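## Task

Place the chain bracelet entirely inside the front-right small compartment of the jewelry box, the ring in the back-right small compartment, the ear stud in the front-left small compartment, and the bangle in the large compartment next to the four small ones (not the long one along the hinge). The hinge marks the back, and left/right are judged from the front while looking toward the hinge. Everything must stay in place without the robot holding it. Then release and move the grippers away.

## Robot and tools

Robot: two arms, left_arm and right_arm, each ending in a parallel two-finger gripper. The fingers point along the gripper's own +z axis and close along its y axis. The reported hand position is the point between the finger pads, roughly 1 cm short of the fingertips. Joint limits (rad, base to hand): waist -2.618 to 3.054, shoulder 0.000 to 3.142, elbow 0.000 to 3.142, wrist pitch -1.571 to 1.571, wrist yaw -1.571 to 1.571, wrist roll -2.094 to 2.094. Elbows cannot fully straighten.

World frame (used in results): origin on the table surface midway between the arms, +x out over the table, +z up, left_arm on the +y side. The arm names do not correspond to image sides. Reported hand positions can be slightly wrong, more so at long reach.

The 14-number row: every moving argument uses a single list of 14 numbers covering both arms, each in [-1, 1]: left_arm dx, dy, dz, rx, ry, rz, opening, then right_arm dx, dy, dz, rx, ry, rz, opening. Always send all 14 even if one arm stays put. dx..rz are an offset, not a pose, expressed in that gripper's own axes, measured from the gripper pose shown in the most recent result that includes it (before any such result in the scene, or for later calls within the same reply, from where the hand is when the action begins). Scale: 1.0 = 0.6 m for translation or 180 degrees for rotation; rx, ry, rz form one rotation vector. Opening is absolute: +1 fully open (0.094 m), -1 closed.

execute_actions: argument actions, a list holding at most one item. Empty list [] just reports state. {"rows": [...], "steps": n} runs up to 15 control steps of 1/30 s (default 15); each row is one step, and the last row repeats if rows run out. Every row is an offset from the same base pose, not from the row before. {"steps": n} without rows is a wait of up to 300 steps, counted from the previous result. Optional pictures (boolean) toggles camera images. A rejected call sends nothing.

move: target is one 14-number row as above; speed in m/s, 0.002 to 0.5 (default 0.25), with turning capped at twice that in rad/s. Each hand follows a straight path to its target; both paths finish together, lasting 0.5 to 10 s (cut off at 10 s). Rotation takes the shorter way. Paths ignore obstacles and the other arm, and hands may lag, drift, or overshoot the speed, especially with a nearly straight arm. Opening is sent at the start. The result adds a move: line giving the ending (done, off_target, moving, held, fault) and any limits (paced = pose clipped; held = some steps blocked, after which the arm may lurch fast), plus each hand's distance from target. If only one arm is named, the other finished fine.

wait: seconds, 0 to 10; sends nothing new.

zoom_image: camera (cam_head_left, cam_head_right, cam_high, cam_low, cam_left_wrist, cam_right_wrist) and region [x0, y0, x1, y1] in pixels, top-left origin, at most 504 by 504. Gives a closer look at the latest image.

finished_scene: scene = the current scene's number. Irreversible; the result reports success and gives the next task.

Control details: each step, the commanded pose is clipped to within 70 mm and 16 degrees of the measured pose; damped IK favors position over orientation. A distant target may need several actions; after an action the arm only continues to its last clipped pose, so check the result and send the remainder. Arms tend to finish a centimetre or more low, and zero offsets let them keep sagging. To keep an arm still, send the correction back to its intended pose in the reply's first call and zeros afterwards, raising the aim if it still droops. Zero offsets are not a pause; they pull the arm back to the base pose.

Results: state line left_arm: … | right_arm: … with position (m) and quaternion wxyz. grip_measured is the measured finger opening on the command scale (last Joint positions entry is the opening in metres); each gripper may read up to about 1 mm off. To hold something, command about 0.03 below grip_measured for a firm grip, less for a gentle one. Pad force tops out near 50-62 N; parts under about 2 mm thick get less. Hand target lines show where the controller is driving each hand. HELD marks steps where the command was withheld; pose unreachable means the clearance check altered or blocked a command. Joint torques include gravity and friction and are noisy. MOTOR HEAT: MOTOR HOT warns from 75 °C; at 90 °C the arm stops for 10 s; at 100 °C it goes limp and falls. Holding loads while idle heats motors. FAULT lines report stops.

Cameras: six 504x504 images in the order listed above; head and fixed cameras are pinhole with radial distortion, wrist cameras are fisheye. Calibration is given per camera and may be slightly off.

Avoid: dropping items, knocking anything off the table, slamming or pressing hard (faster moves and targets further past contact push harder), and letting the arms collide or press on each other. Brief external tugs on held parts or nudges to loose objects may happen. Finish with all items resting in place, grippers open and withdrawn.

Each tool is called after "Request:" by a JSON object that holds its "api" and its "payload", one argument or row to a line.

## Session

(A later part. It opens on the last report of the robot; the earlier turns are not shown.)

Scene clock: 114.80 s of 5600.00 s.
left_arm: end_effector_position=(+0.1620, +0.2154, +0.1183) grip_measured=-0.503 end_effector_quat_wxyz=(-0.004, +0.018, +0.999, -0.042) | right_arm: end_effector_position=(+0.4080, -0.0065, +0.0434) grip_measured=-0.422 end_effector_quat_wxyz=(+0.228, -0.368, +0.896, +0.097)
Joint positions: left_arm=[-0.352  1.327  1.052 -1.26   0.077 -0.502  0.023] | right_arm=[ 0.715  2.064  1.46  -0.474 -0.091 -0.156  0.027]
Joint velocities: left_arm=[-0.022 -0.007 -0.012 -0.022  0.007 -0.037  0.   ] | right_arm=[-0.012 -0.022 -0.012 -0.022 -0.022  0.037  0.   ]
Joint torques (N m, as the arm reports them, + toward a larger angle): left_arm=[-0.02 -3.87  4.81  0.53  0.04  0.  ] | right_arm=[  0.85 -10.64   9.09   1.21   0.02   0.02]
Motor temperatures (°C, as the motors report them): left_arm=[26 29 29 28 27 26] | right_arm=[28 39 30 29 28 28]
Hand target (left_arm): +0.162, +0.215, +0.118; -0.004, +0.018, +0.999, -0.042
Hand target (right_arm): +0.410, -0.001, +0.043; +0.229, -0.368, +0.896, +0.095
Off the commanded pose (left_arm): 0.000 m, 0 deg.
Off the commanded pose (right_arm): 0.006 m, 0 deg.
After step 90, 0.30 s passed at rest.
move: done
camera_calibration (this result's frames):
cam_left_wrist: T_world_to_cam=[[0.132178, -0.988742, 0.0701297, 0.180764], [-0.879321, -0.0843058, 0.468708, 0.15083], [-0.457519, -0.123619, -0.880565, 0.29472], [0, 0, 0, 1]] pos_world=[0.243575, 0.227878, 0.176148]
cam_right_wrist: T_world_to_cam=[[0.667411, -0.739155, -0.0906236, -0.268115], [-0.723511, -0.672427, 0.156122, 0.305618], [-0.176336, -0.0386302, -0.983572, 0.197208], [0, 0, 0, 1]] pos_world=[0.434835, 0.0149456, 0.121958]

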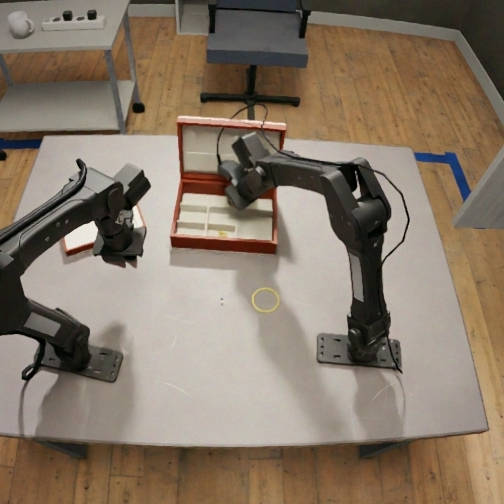

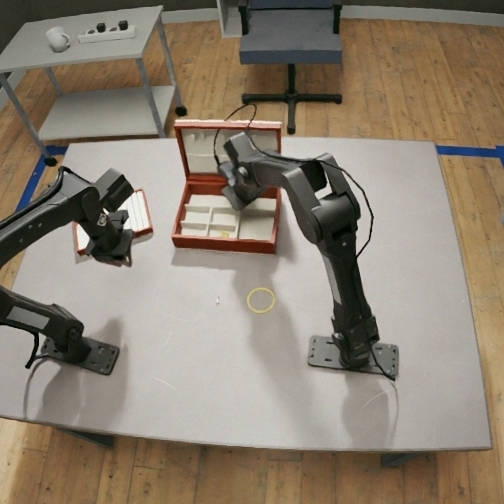

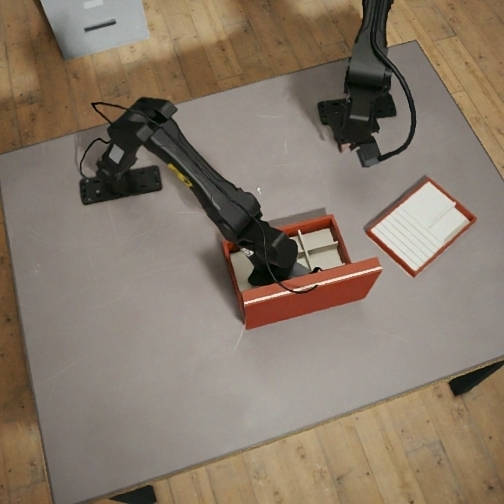

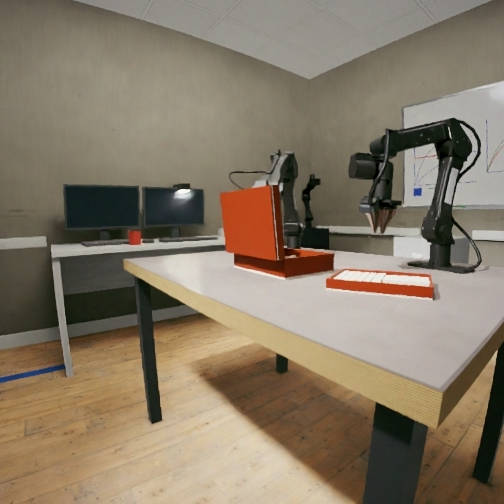

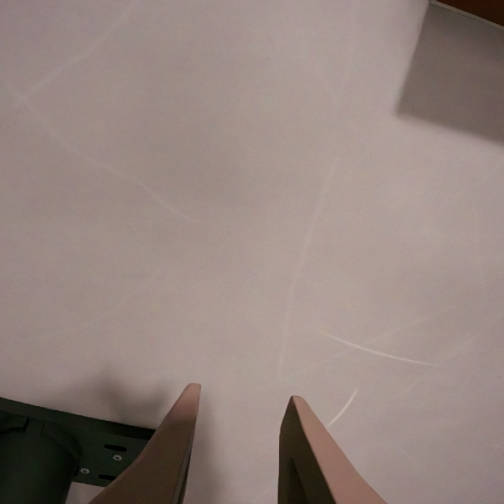

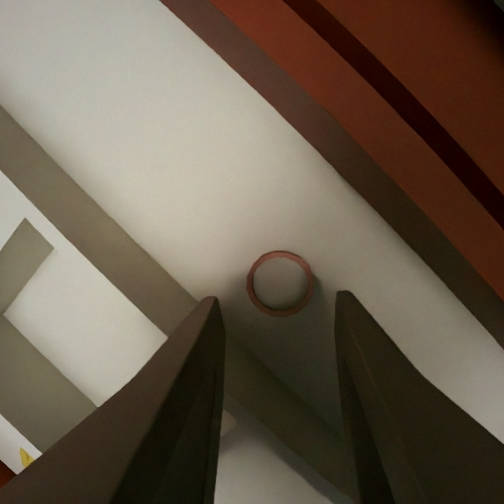

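Request:
{"api": "move", "payload": {
  "target": [0,0,0,0,0,0,-0.5,0.007,0.003,0.037,0,0,0,-0.42],
  "speed": 0.05
}}

Scene clock: 119.03 s of 5600.00 s.
left_arm: end_effector_position=(+0.1620, +0.2154, +0.1183) grip_measured=-0.503 end_effector_quat_wxyz=(-0.004, +0.018, +0.999, -0.042) | right_arm: end_effector_position=(+0.4170, -0.0004, +0.0352) grip_measured=-0.422 end_effector_quat_wxyz=(+0.242, -0.367, +0.893, +0.100)
Joint positions: left_arm=[-0.352  1.327  1.052 -1.26   0.077 -0.502  0.023] | right_arm=[ 0.715  2.096  1.46  -0.412 -0.09  -0.154  0.027]
Joint velocities: left_arm=[ 0.007 -0.002  0.002  0.037 -0.022 -0.051 -0.   ] | right_arm=[ 0.007 -0.017 -0.002  0.037  0.007  0.007 -0.   ]
Joint torques (N m, as the arm reports them, + toward a larger angle): left_arm=[-0.03 -3.89  4.8   0.52  0.05  0.  ] | right_arm=[  0.61 -10.47   6.58   1.25  -0.05   0.05]
Motor temperatures (°C, as the motors report them): left_arm=[26 29 29 28 27 26] | right_arm=[28 39 30 29 28 28]
Hand target (left_arm): +0.162, +0.215, +0.118; -0.004, +0.018, +0.999, -0.042
Hand target (right_arm): +0.412, -0.000, +0.022; +0.228, -0.368, +0.896, +0.097
Off the commanded pose (left_arm): 0.000 m, 0 deg.
Off the commanded pose (right_arm): 0.014 m, 2 deg.
After step 90, 0.47 s passed at rest.
move: off_target (right_arm)
camera_calibration (this result's frames):
cam_left_wrist: T_world_to_cam=[[0.132178, -0.988742, 0.0701297, 0.180764], [-0.879321, -0.0843058, 0.468708, 0.15083], [-0.457519, -0.123619, -0.880565, 0.29472], [0, 0, 0, 1]] pos_world=[0.243575, 0.227878, 0.176148]
cam_right_wrist: T_world_to_cam=[[0.668546, -0.738609, -0.086621, -0.27104], [-0.727863, -0.67377, 0.127476, 0.320274], [-0.152517, -0.0221751, -0.988052, 0.181154], [0, 0, 0, 1]] pos_world=[0.441948, 0.0196155, 0.114685]

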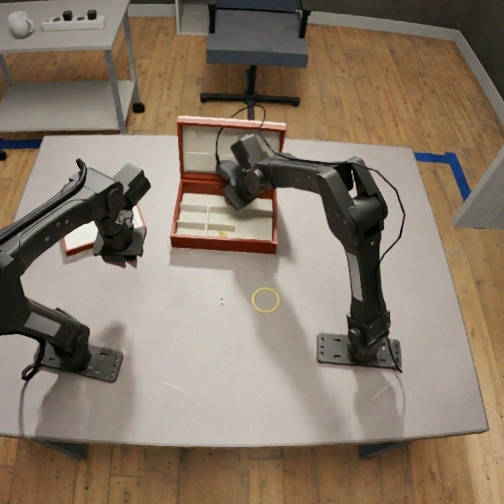

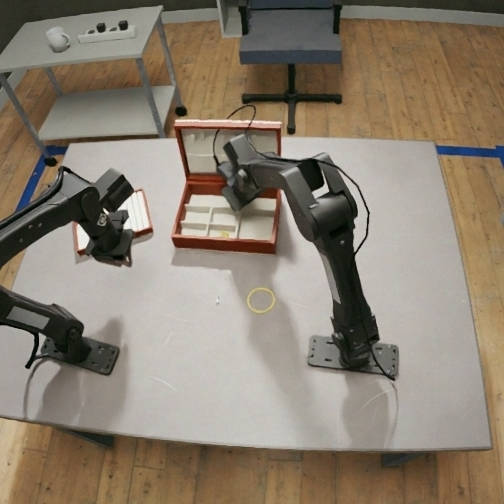

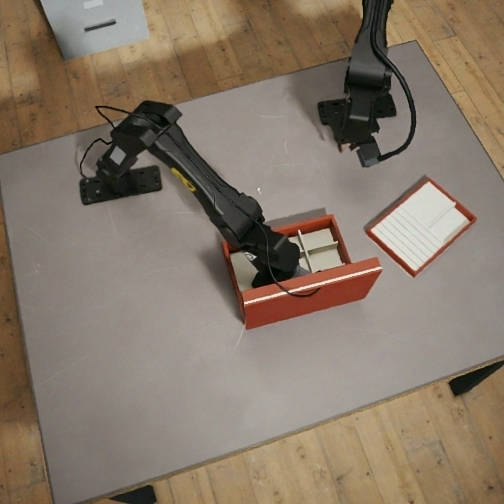

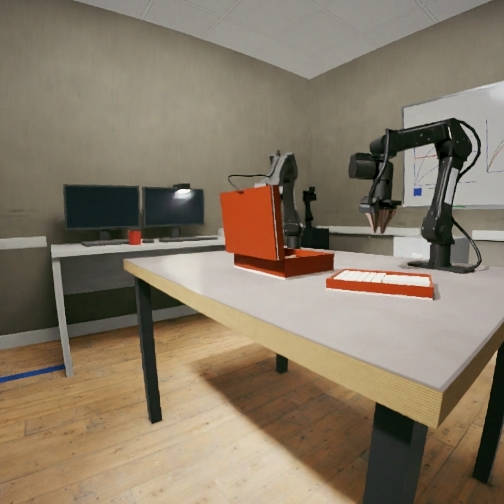

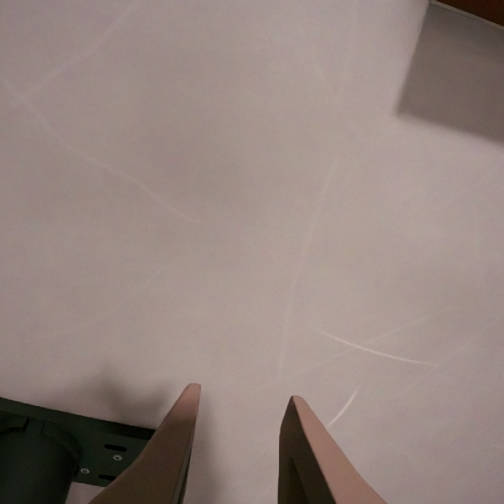

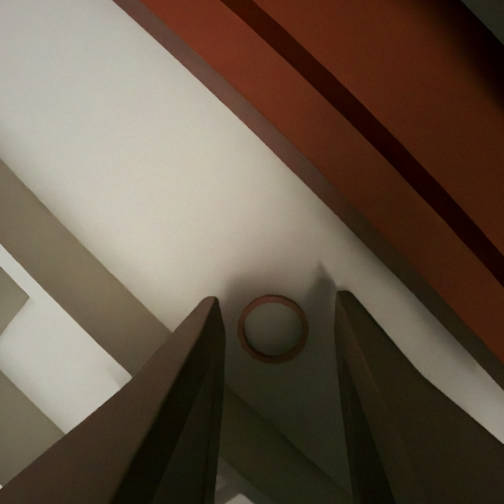

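Request:
{"api": "execute_actions", "payload": {
  "actions": [
    {"rows":[[0,0,0,0,0,0,-0.5,0.033,0.009,0.027,0,0.01,0,-0.42]],"steps":15}
  ]
}}

Scene clock: 123.33 s of 5600.00 s.
left_arm: end_effector_position=(+0.1620, +0.2154, +0.1183) grip_measured=-0.503 end_effector_quat_wxyz=(-0.004, +0.018, +0.999, -0.042) | right_arm: end_effector_position=(+0.4206, +0.0009, +0.0322) grip_measured=-0.422 end_effector_quat_wxyz=(+0.257, -0.365, +0.889, +0.100)
Joint positions: left_arm=[-0.352  1.327  1.052 -1.26   0.077 -0.502  0.023] | right_arm=[ 0.715  2.096  1.431 -0.352 -0.085 -0.154  0.027]
Joint velocities: left_arm=[-0.007  0.017  0.002  0.022 -0.022 -0.051 -0.001] | right_arm=[ 0.017 -0.027 -0.017  0.022  0.022  0.037  0.   ]
Joint torques (N m, as the arm reports them, + toward a larger angle): left_arm=[-0.03 -3.88  4.8   0.52  0.04  0.  ] | right_arm=[  0.78 -10.35   5.49   1.09   0.     0.02]
Motor temperatures (°C, as the motors report them): left_arm=[26 29 29 28 27 26] | right_arm=[28 39 30 29 28 28]
Hand target (left_arm): +0.162, +0.215, +0.118; -0.004, +0.018, +0.999, -0.042
Hand target (right_arm): +0.407, -0.003, +0.012; +0.228, -0.369, +0.896, +0.093
Off the commanded pose (left_arm): 0.000 m, 0 deg.
Off the commanded pose (right_arm): 0.025 m, 4 deg.
Steps of this call (steps 1 to 90: nothing new was sent; then 0.80 s passed at rest; steps 91 to 105: all 15 steps of this action). Readings (end_effector_position):
91: left_arm (+0.1620, +0.2154, +0.1183) | right_arm (+0.4171, -0.0005, +0.0340)
92: left_arm (+0.1620, +0.2154, +0.1183) | right_arm (+0.4173, -0.0003, +0.0329)
94: left_arm (+0.1620, +0.2154, +0.1183) | right_arm (+0.4191, +0.0003, +0.0325)
98: left_arm (+0.1620, +0.2154, +0.1183) | right_arm (+0.4202, +0.0007, +0.0322)
105: the state above
camera_calibration (this result's frames):
cam_left_wrist: T_world_to_cam=[[0.132178, -0.988742, 0.0701297, 0.180764], [-0.879321, -0.0843058, 0.468708, 0.15083], [-0.457519, -0.123619, -0.880565, 0.29472], [0, 0, 0, 1]] pos_world=[0.243575, 0.227878, 0.176148]
cam_right_wrist: T_world_to_cam=[[0.668333, -0.739722, -0.0783699, -0.272913], [-0.733277, -0.672866, 0.097751, 0.327438], [-0.125041, -0.00786336, -0.99212, 0.167341], [0, 0, 0, 1]] pos_world=[0.443424, 0.0197587, 0.112627]

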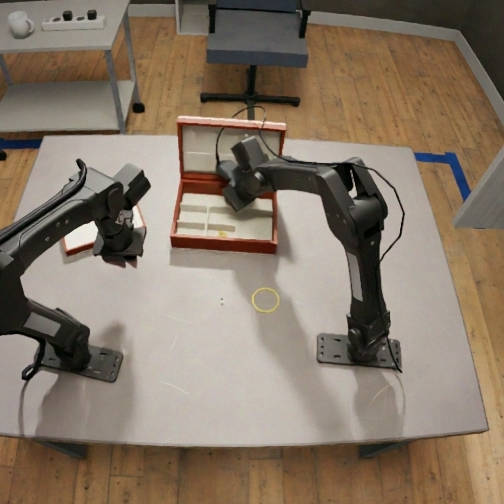

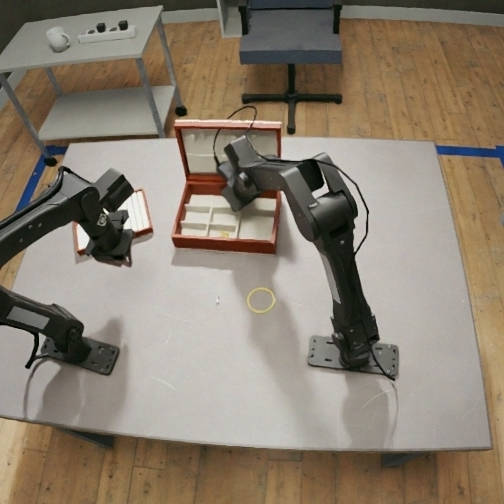

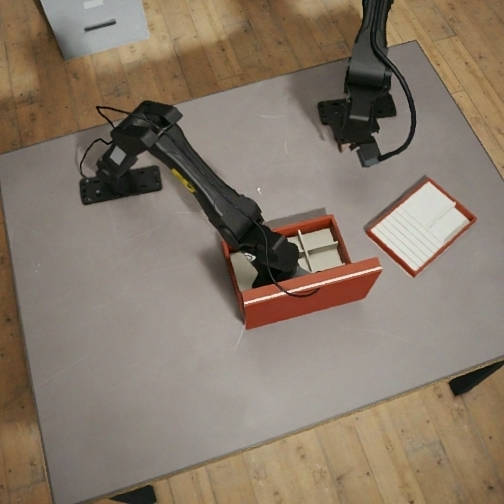

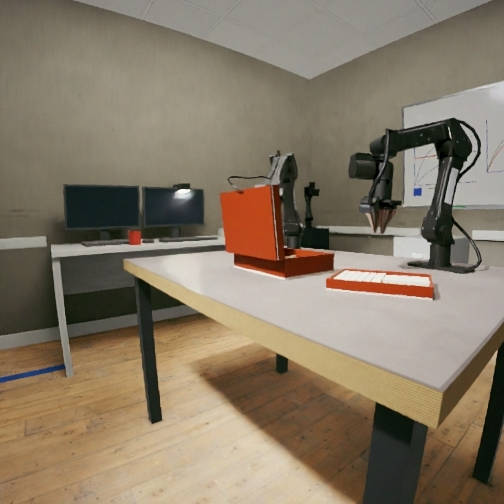

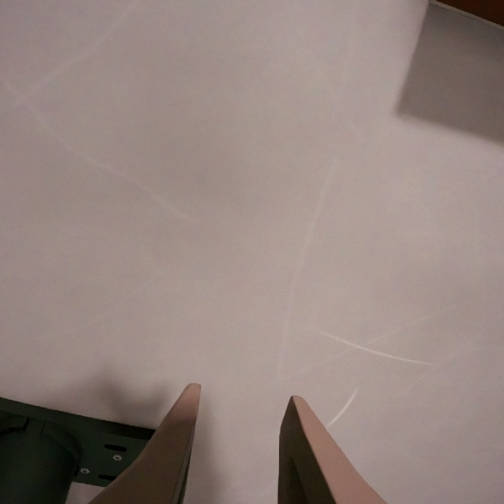

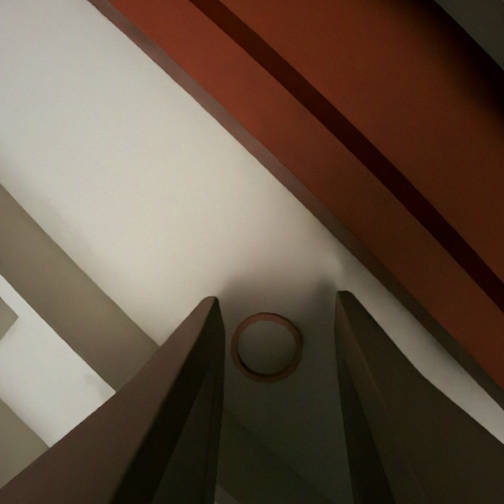

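Request:
{"api": "move", "payload": {
  "target": [0,0,0,0,0,0,-0.5,-0.015,0.045,-0.115,0,0,0,-0.42]
}}

Request:
{"api": "move", "payload": {
  "target": [0,0,0,0,0,0,-0.5,0,0,-0.01,-0.092,0.176,-0.603,-0.42],
  "speed": 0.4
}}

Scene clock: 139.60 s of 5600.00 s.
left_arm: end_effector_position=(+0.1620, +0.2154, +0.1183) grip_measured=-0.503 end_effector_quat_wxyz=(-0.004, +0.018, +0.999, -0.042) | right_arm: end_effector_position=(+0.3863, +0.0022, +0.0991) grip_measured=-0.422 end_effector_quat_wxyz=(+0.269, -0.365, +0.885, +0.106)
Joint positions: left_arm=[-0.352  1.327  1.052 -1.26   0.077 -0.502  0.023] | right_arm=[ 0.764  1.899  1.41  -0.499 -0.065 -0.113  0.027]
Joint velocities: left_arm=[-0.002 -0.017  0.002 -0.168 -0.007  0.007  0.001] | right_arm=[-0.012  0.017 -0.002  0.022  0.081  0.022  0.001]
Joint torques (N m, as the arm reports them, + toward a larger angle): left_arm=[-0.02 -3.88  4.8   0.53  0.04  0.  ] | right_arm=[  0.78 -10.75   7.02   1.11   0.1    0.02]
Motor temperatures (°C, as the motors report them): left_arm=[26 29 29 28 27 26] | right_arm=[28 38 30 30 28 28]
Hand target (left_arm): +0.162, +0.215, +0.118; -0.004, +0.018, +0.999, -0.042
Hand target (right_arm): +0.380, -0.000, +0.095; +0.258, -0.365, +0.889, +0.100
Off the commanded pose (left_arm): 0.000 m, 0 deg.
Off the commanded pose (right_arm): 0.007 m, 2 deg.
After step 90, 12.23 s passed at rest.
move: done
camera_calibration (this result's frames):
cam_left_wrist: T_world_to_cam=[[0.132178, -0.988742, 0.0701297, 0.180764], [-0.879321, -0.0843058, 0.468708, 0.15083], [-0.457519, -0.123619, -0.880565, 0.29472], [0, 0, 0, 1]] pos_world=[0.243575, 0.227878, 0.176148]
cam_right_wrist: T_world_to_cam=[[0.673263, -0.734983, -0.0807238, -0.245489], [-0.731584, -0.677997, 0.0714492, 0.298548], [-0.107244, 0.0109521, -0.994172, 0.222771], [0, 0, 0, 1]] pos_world=[0.407583, 0.0195443, 0.180325]

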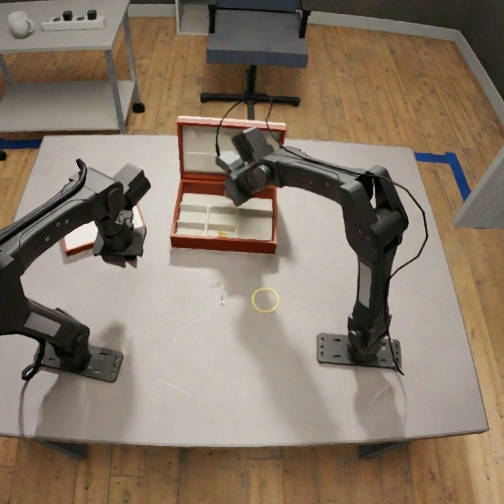

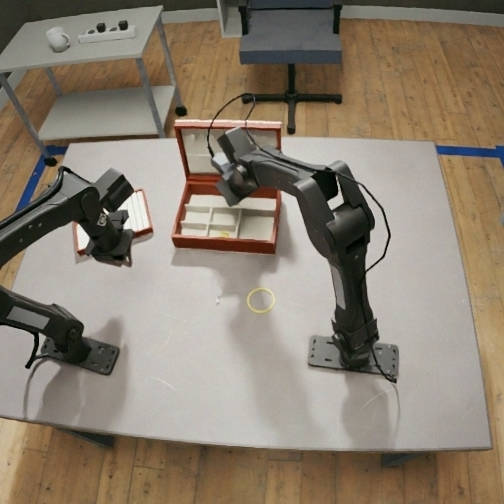

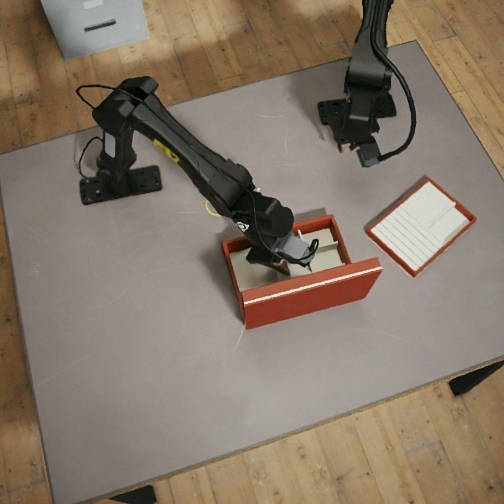

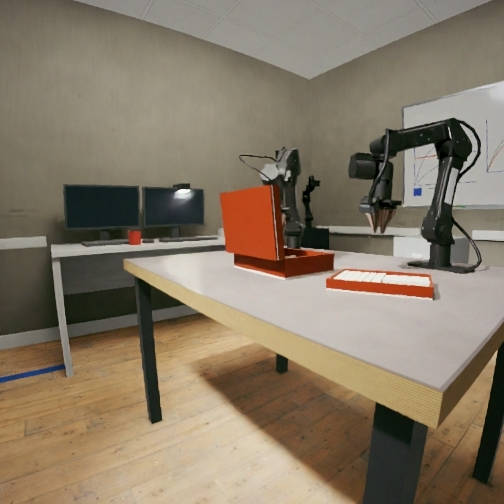

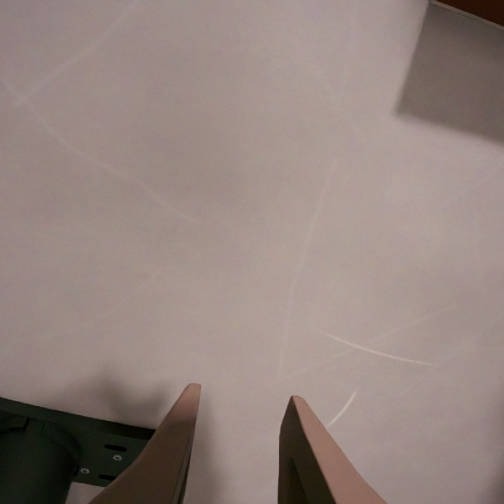

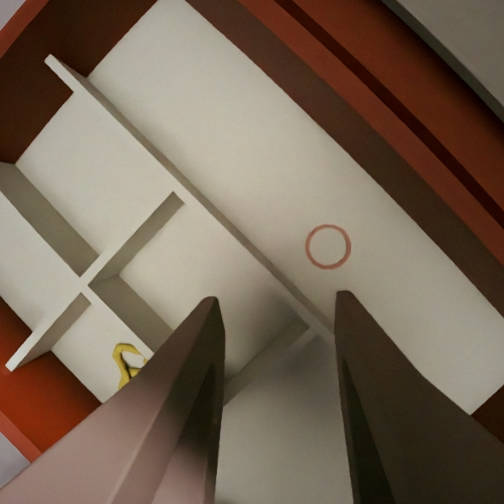

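Scene clock: 142.77 s of 5600.00 s.
left_arm: end_effector_position=(+0.1620, +0.2154, +0.1183) grip_measured=-0.503 end_effector_quat_wxyz=(-0.004, +0.018, +0.999, -0.042) | right_arm: end_effector_position=(+0.3867, -0.0024, +0.1069) grip_measured=-0.422 end_effector_quat_wxyz=(+0.009, +0.959, -0.248, +0.138)
Joint positions: left_arm=[-0.352  1.327  1.052 -1.26   0.077 -0.502  0.023] | right_arm=[ 0.869  2.321  2.225 -1.34   0.243 -1.896  0.027]
Joint velocities: left_arm=[ 0.007 -0.007 -0.007  0.022 -0.051  0.007  0.   ] | right_arm=[ 0.002  0.022  0.007 -0.066 -0.022 -0.007  0.   ]
Joint torques (N m, as the arm reports them, + toward a larger angle): left_arm=[-0.02 -3.88  4.8   0.52  0.04 -0.01] | right_arm=[  1.06 -12.23   8.75   0.41   0.28  -0.13]
Motor temperatures (°C, as the motors report them): left_arm=[26 29 29 28 27 26] | right_arm=[28 39 30 29 28 28]
Hand target (left_arm): +0.162, +0.215, +0.118; -0.004, +0.018, +0.999, -0.042
Hand target (right_arm): +0.384, -0.001, +0.105; +0.020, +0.961, -0.238, +0.138
Off the commanded pose (left_arm): 0.000 m, 0 deg.
Off the commanded pose (right_arm): 0.005 m, 2 deg.
move: done
camera_calibration (this result's frames):
cam_left_wrist: T_world_to_cam=[[0.132178, -0.988742, 0.0701297, 0.180764], [-0.879321, -0.0843058, 0.468708, 0.15083], [-0.457519, -0.123619, -0.880565, 0.29472], [0, 0, 0, 1]] pos_world=[0.243575, 0.227878, 0.176148]
cam_right_wrist: T_world_to_cam=[[0.558503, 0.829212, 0.0219573, -0.211346], [0.489032, -0.350531, 0.798734, -0.253792], [0.670016, -0.435358, -0.601284, -0.113081], [0, 0, 0, 1]] pos_world=[0.317917, 0.0370581, 0.139359]

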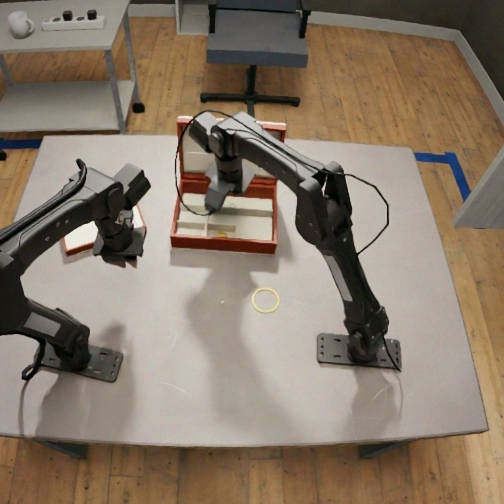

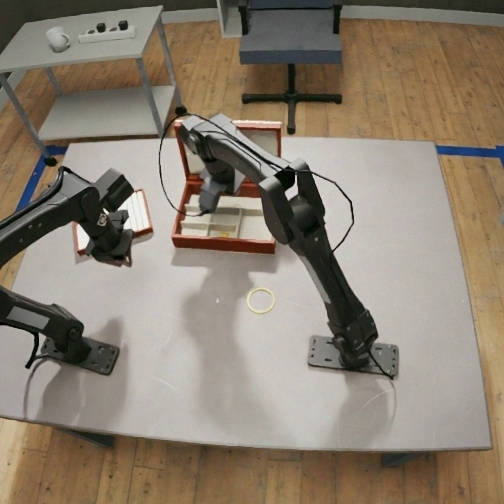

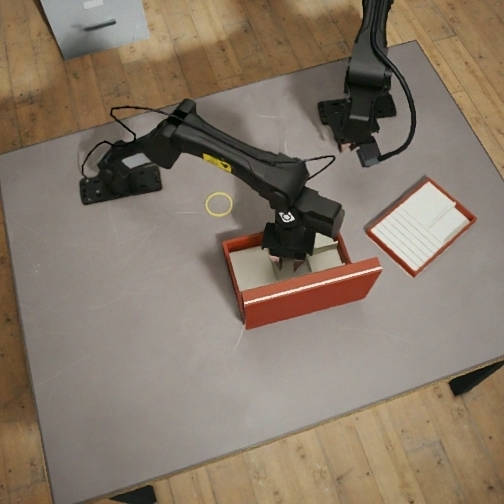

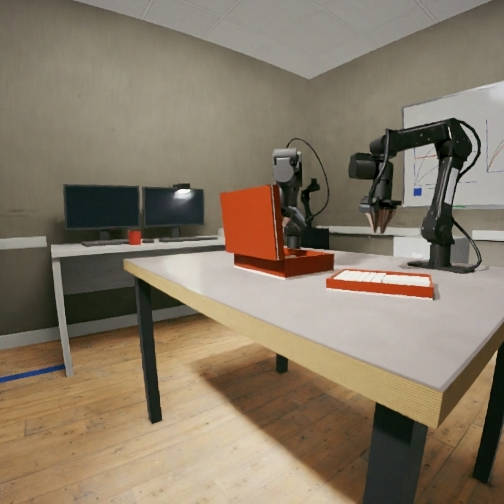

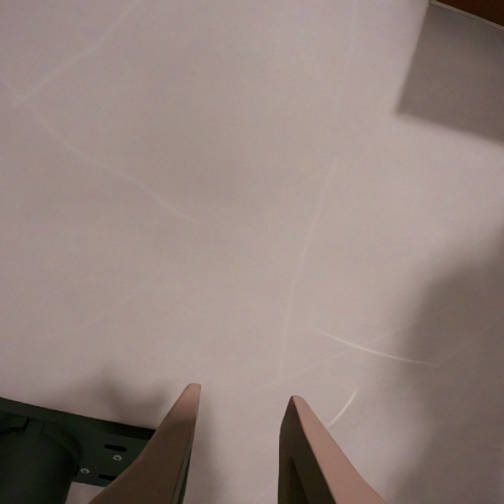

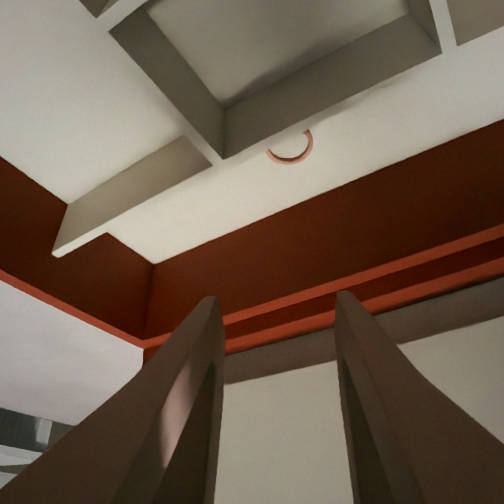

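Request:
{"api": "move", "payload": {
  "target": [0,0,0,0,0,0,-0.5,0,-0.012,0.095,0,-0.01,-0.035,-0.42],
  "speed": 0.1
}}

Scene clock: 152.03 s of 5600.00 s.
left_arm: end_effector_position=(+0.1620, +0.2154, +0.1183) grip_measured=-0.503 end_effector_quat_wxyz=(-0.004, +0.018, +0.999, -0.042) | right_arm: end_effector_position=(+0.4041, +0.0021, +0.0576) grip_measured=-0.422 end_effector_quat_wxyz=(+0.014, +0.972, -0.196, +0.129)
Joint positions: left_arm=[-0.352  1.327  1.052 -1.26   0.077 -0.502  0.023] | right_arm=[ 0.845  2.395  2.161 -1.201  0.223 -2.029  0.027]
Joint velocities: left_arm=[ 0.002  0.007 -0.007  0.051 -0.037  0.037 -0.   ] | right_arm=[-0.017 -0.002 -0.012  0.066 -0.081  0.037 -0.001]
Joint torques (N m, as the arm reports them, + toward a larger angle): left_arm=[-0.02 -3.87  4.8   0.53  0.04  0.  ] | right_arm=[ -0.7  -13.86   6.39   0.64   0.    -0.04]
Motor temperatures (°C, as the motors report them): left_arm=[26 29 29 28 27 26] | right_arm=[28 39 31 29 28 28]
Hand target (left_arm): +0.162, +0.215, +0.118; -0.004, +0.018, +0.999, -0.042
Hand target (right_arm): +0.405, -0.001, +0.052; +0.013, +0.973, -0.196, +0.122
Off the commanded pose (left_arm): 0.000 m, 0 deg.
Off the commanded pose (right_arm): 0.006 m, 1 deg.
After step 90, 5.20 s passed at rest.
move: done
camera_calibration (this result's frames):
cam_left_wrist: T_world_to_cam=[[0.132178, -0.988742, 0.0701297, 0.180764], [-0.879321, -0.0843058, 0.468708, 0.15083], [-0.457519, -0.123619, -0.880565, 0.29472], [0, 0, 0, 1]] pos_world=[0.243575, 0.227878, 0.176148]
cam_right_wrist: T_world_to_cam=[[0.467555, 0.883946, -0.00557522, -0.185428], [0.541389, -0.281366, 0.792295, -0.242248], [0.698777, -0.37346, -0.610113, -0.16368], [0, 0, 0, 1]] pos_world=[0.332224, 0.0346202, 0.0910347]

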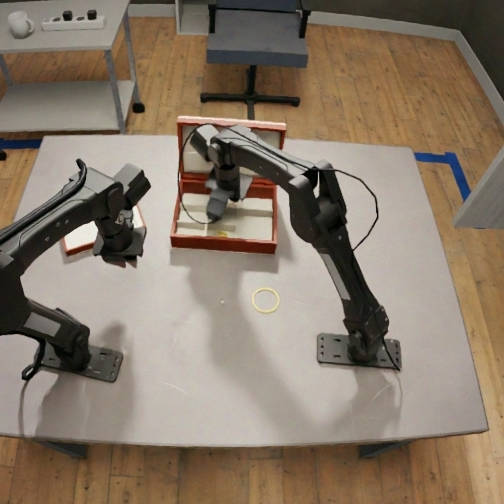

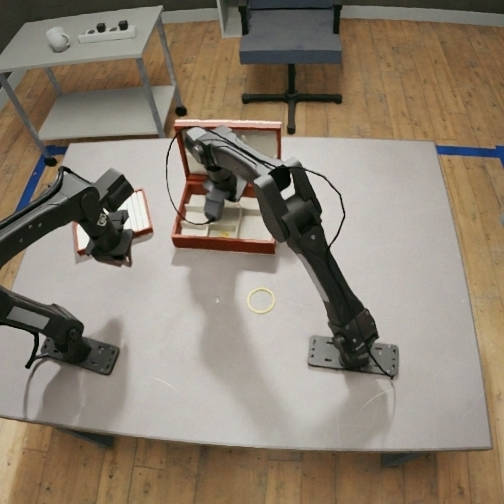

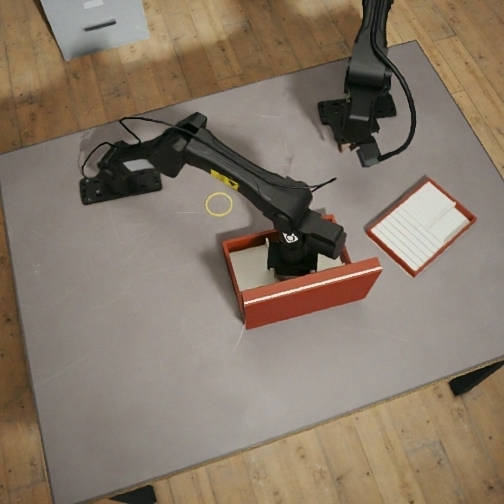

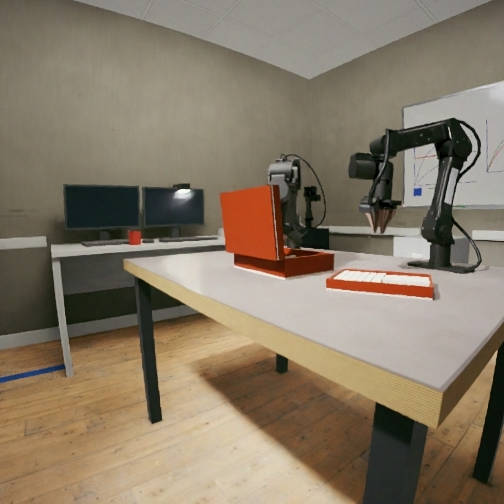

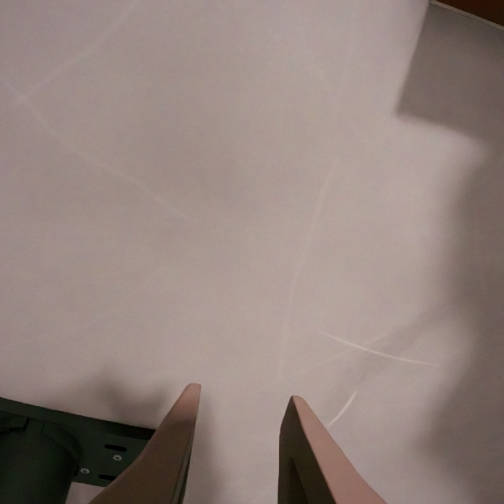

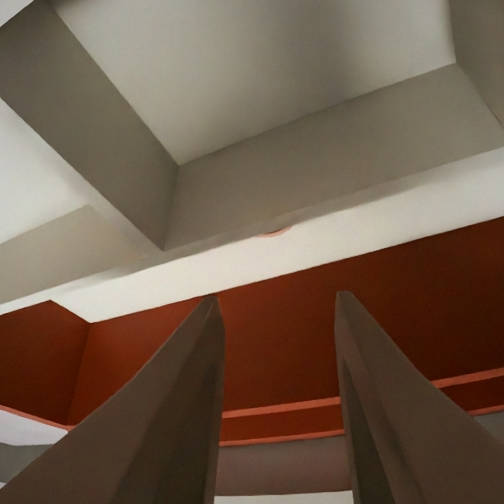

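Request:
{"api": "move", "payload": {
  "target": [0,0,0,0,0,0,-0.5,-0.004,0.013,0.062,0,0,0,-0.42],
  "speed": 0.06
}}

Scene clock: 161.40 s of 5600.00 s.
left_arm: end_effector_position=(+0.1620, +0.2154, +0.1183) grip_measured=-0.503 end_effector_quat_wxyz=(-0.004, +0.018, +0.999, -0.042) | right_arm: end_effector_position=(+0.4146, +0.0002, +0.0280) grip_measured=-0.422 end_effector_quat_wxyz=(+0.004, +0.970, -0.197, +0.144)
Joint positions: left_arm=[-0.352  1.327  1.052 -1.26   0.077 -0.502  0.023] | right_arm=[ 0.831  2.395  2.036 -1.039  0.233 -2.044  0.027]
Joint velocities: left_arm=[ 0.007  0.007 -0.007  0.037  0.022  0.007 -0.   ] | right_arm=[ 0.002  0.002 -0.007  0.022 -0.051 -0.007  0.   ]
Joint torques (N m, as the arm reports them, + toward a larger angle): left_arm=[-0.02 -3.87  4.8   0.52  0.05  0.  ] | right_arm=[ -0.43 -14.39   5.18   0.54  -0.03  -0.1 ]
Motor temperatures (°C, as the motors report them): left_arm=[26 29 29 28 27 26] | right_arm=[28 41 30 29 28 28]
Hand target (left_arm): +0.162, +0.215, +0.118; -0.004, +0.018, +0.999, -0.042
Hand target (right_arm): +0.408, -0.007, +0.021; +0.014, +0.972, -0.196, +0.129
Off the commanded pose (left_arm): 0.000 m, 0 deg.
Off the commanded pose (right_arm): 0.012 m, 2 deg.
After step 90, 5.40 s passed at rest.
move: off_target (right_arm)
camera_calibration (this result's frames):
cam_left_wrist: T_world_to_cam=[[0.132178, -0.988742, 0.0701297, 0.180764], [-0.879321, -0.0843058, 0.468708, 0.15083], [-0.457519, -0.123619, -0.880565, 0.29472], [0, 0, 0, 1]] pos_world=[0.243575, 0.227878, 0.176148]
cam_right_wrist: T_world_to_cam=[[0.467068, 0.883949, 0.0219556, -0.189454], [0.514967, -0.29212, 0.8059, -0.2145], [0.718788, -0.365104, -0.591645, -0.198562], [0, 0, 0, 1]] pos_world=[0.341673, 0.0323124, 0.0595463]

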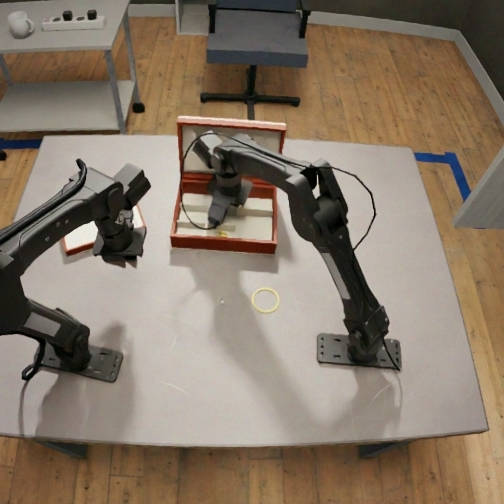

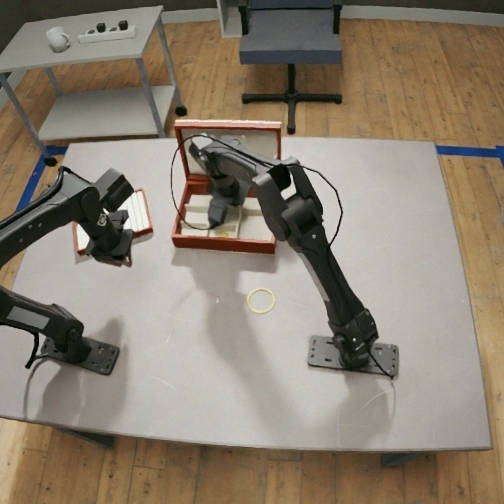

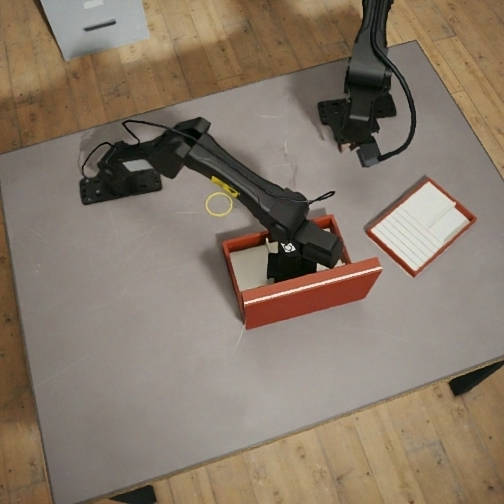

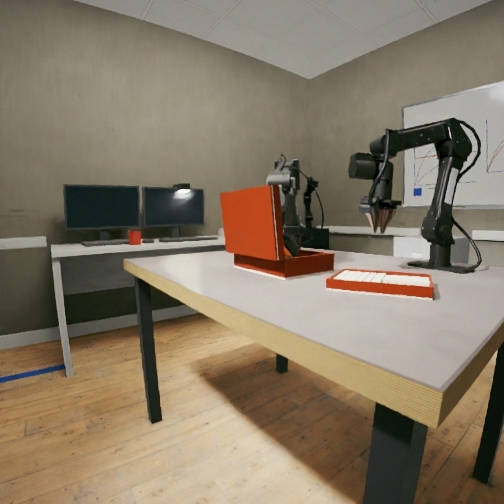

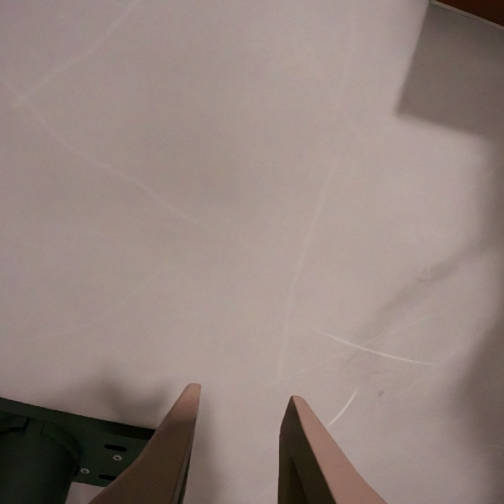

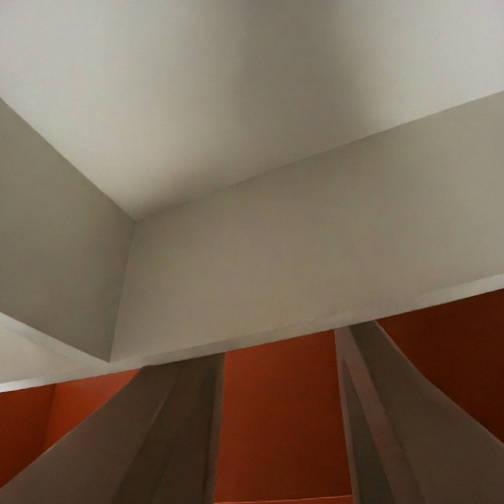

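Request:
{"api": "move", "payload": {
  "target": [0,0,0,0,0,0,-0.5,-0.012,0.014,-0.004,-0.018,-0.045,-0.01,-0.45],
  "speed": 0.06
}}

Scene clock: 167.67 s of 5600.00 s.
left_arm: end_effector_position=(+0.1620, +0.2154, +0.1183) grip_measured=-0.503 end_effector_quat_wxyz=(-0.004, +0.018, +0.999, -0.042) | right_arm: end_effector_position=(+0.4084, +0.0013, +0.0331) grip_measured=-0.448 end_effector_quat_wxyz=(+0.010, +0.978, -0.185, +0.091)
Joint positions: left_arm=[-0.352  1.327  1.052 -1.26   0.077 -0.502  0.023] | right_arm=[ 0.813  2.465  2.202 -1.207  0.153 -2.076  0.026]
Joint velocities: left_arm=[-0.002  0.007 -0.007 -0.037  0.066  0.066  0.001] | right_arm=[ 0.002 -0.002  0.007 -0.037  0.007 -0.022 -0.001]
Joint torques (N m, as the arm reports them, + toward a larger angle): left_arm=[-0.02 -3.87  4.8   0.52  0.04 -0.01] | right_arm=[ -0.94 -13.15   8.43   0.18  -0.11  -0.06]
Motor temperatures (°C, as the motors report them): left_arm=[26 29 29 28 27 26] | right_arm=[28 41 30 29 28 28]
Hand target (left_arm): +0.162, +0.215, +0.118; -0.004, +0.018, +0.999, -0.042
Hand target (right_arm): +0.404, -0.005, +0.028; +0.019, +0.980, -0.185, +0.070
Off the commanded pose (left_arm): 0.000 m, 0 deg.
Off the commanded pose (right_arm): 0.009 m, 3 deg.
After step 90, 1.70 s passed at rest.
move: off_target (right_arm)
camera_calibration (this result's frames):
cam_left_wrist: T_world_to_cam=[[0.132178, -0.988742, 0.0701297, 0.180764], [-0.879321, -0.0843058, 0.468708, 0.15083], [-0.457519, -0.123619, -0.880565, 0.29472], [0, 0, 0, 1]] pos_world=[0.243575, 0.227878, 0.176148]
cam_right_wrist: T_world_to_cam=[[0.445913, 0.894803, -0.0220953, -0.177568], [0.605541, -0.283401, 0.743642, -0.249974], [0.659152, -0.34498, -0.668212, -0.163834], [0, 0, 0, 1]] pos_world=[0.338541, 0.0315261, 0.0724919]

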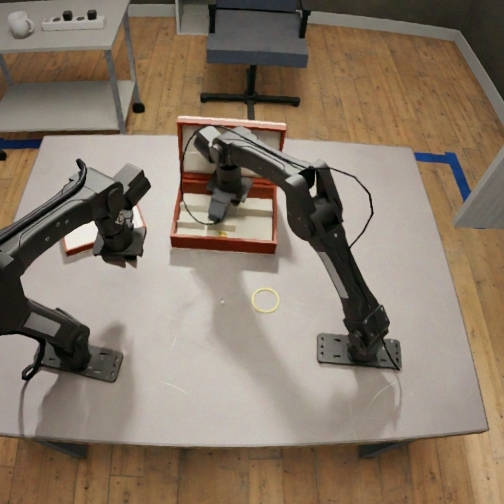

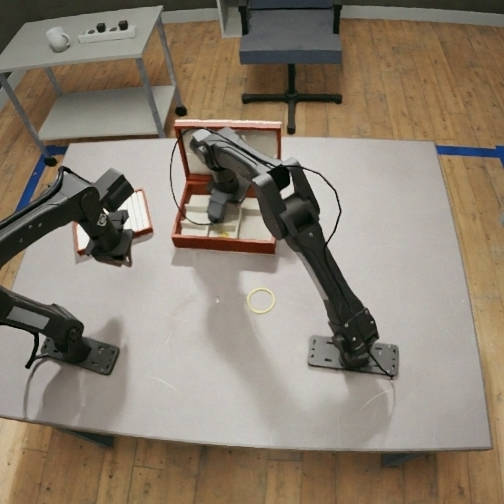

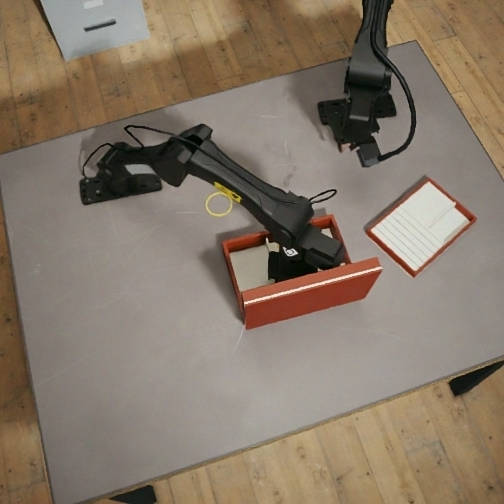

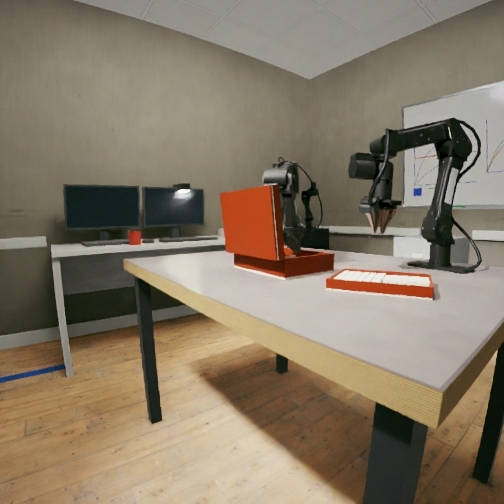

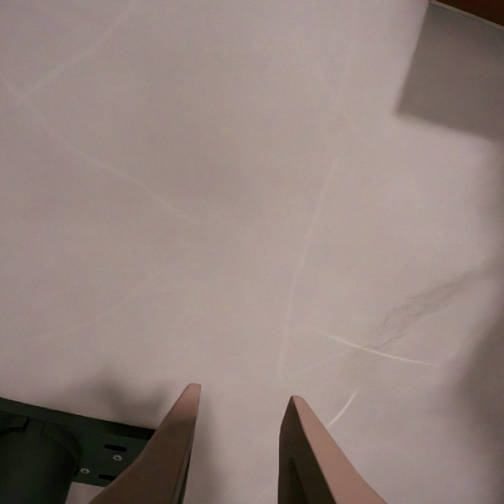

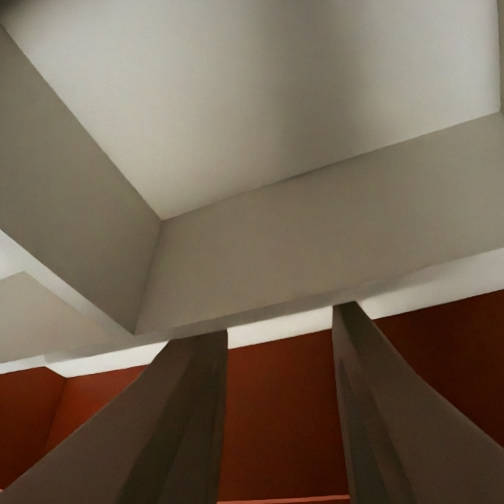

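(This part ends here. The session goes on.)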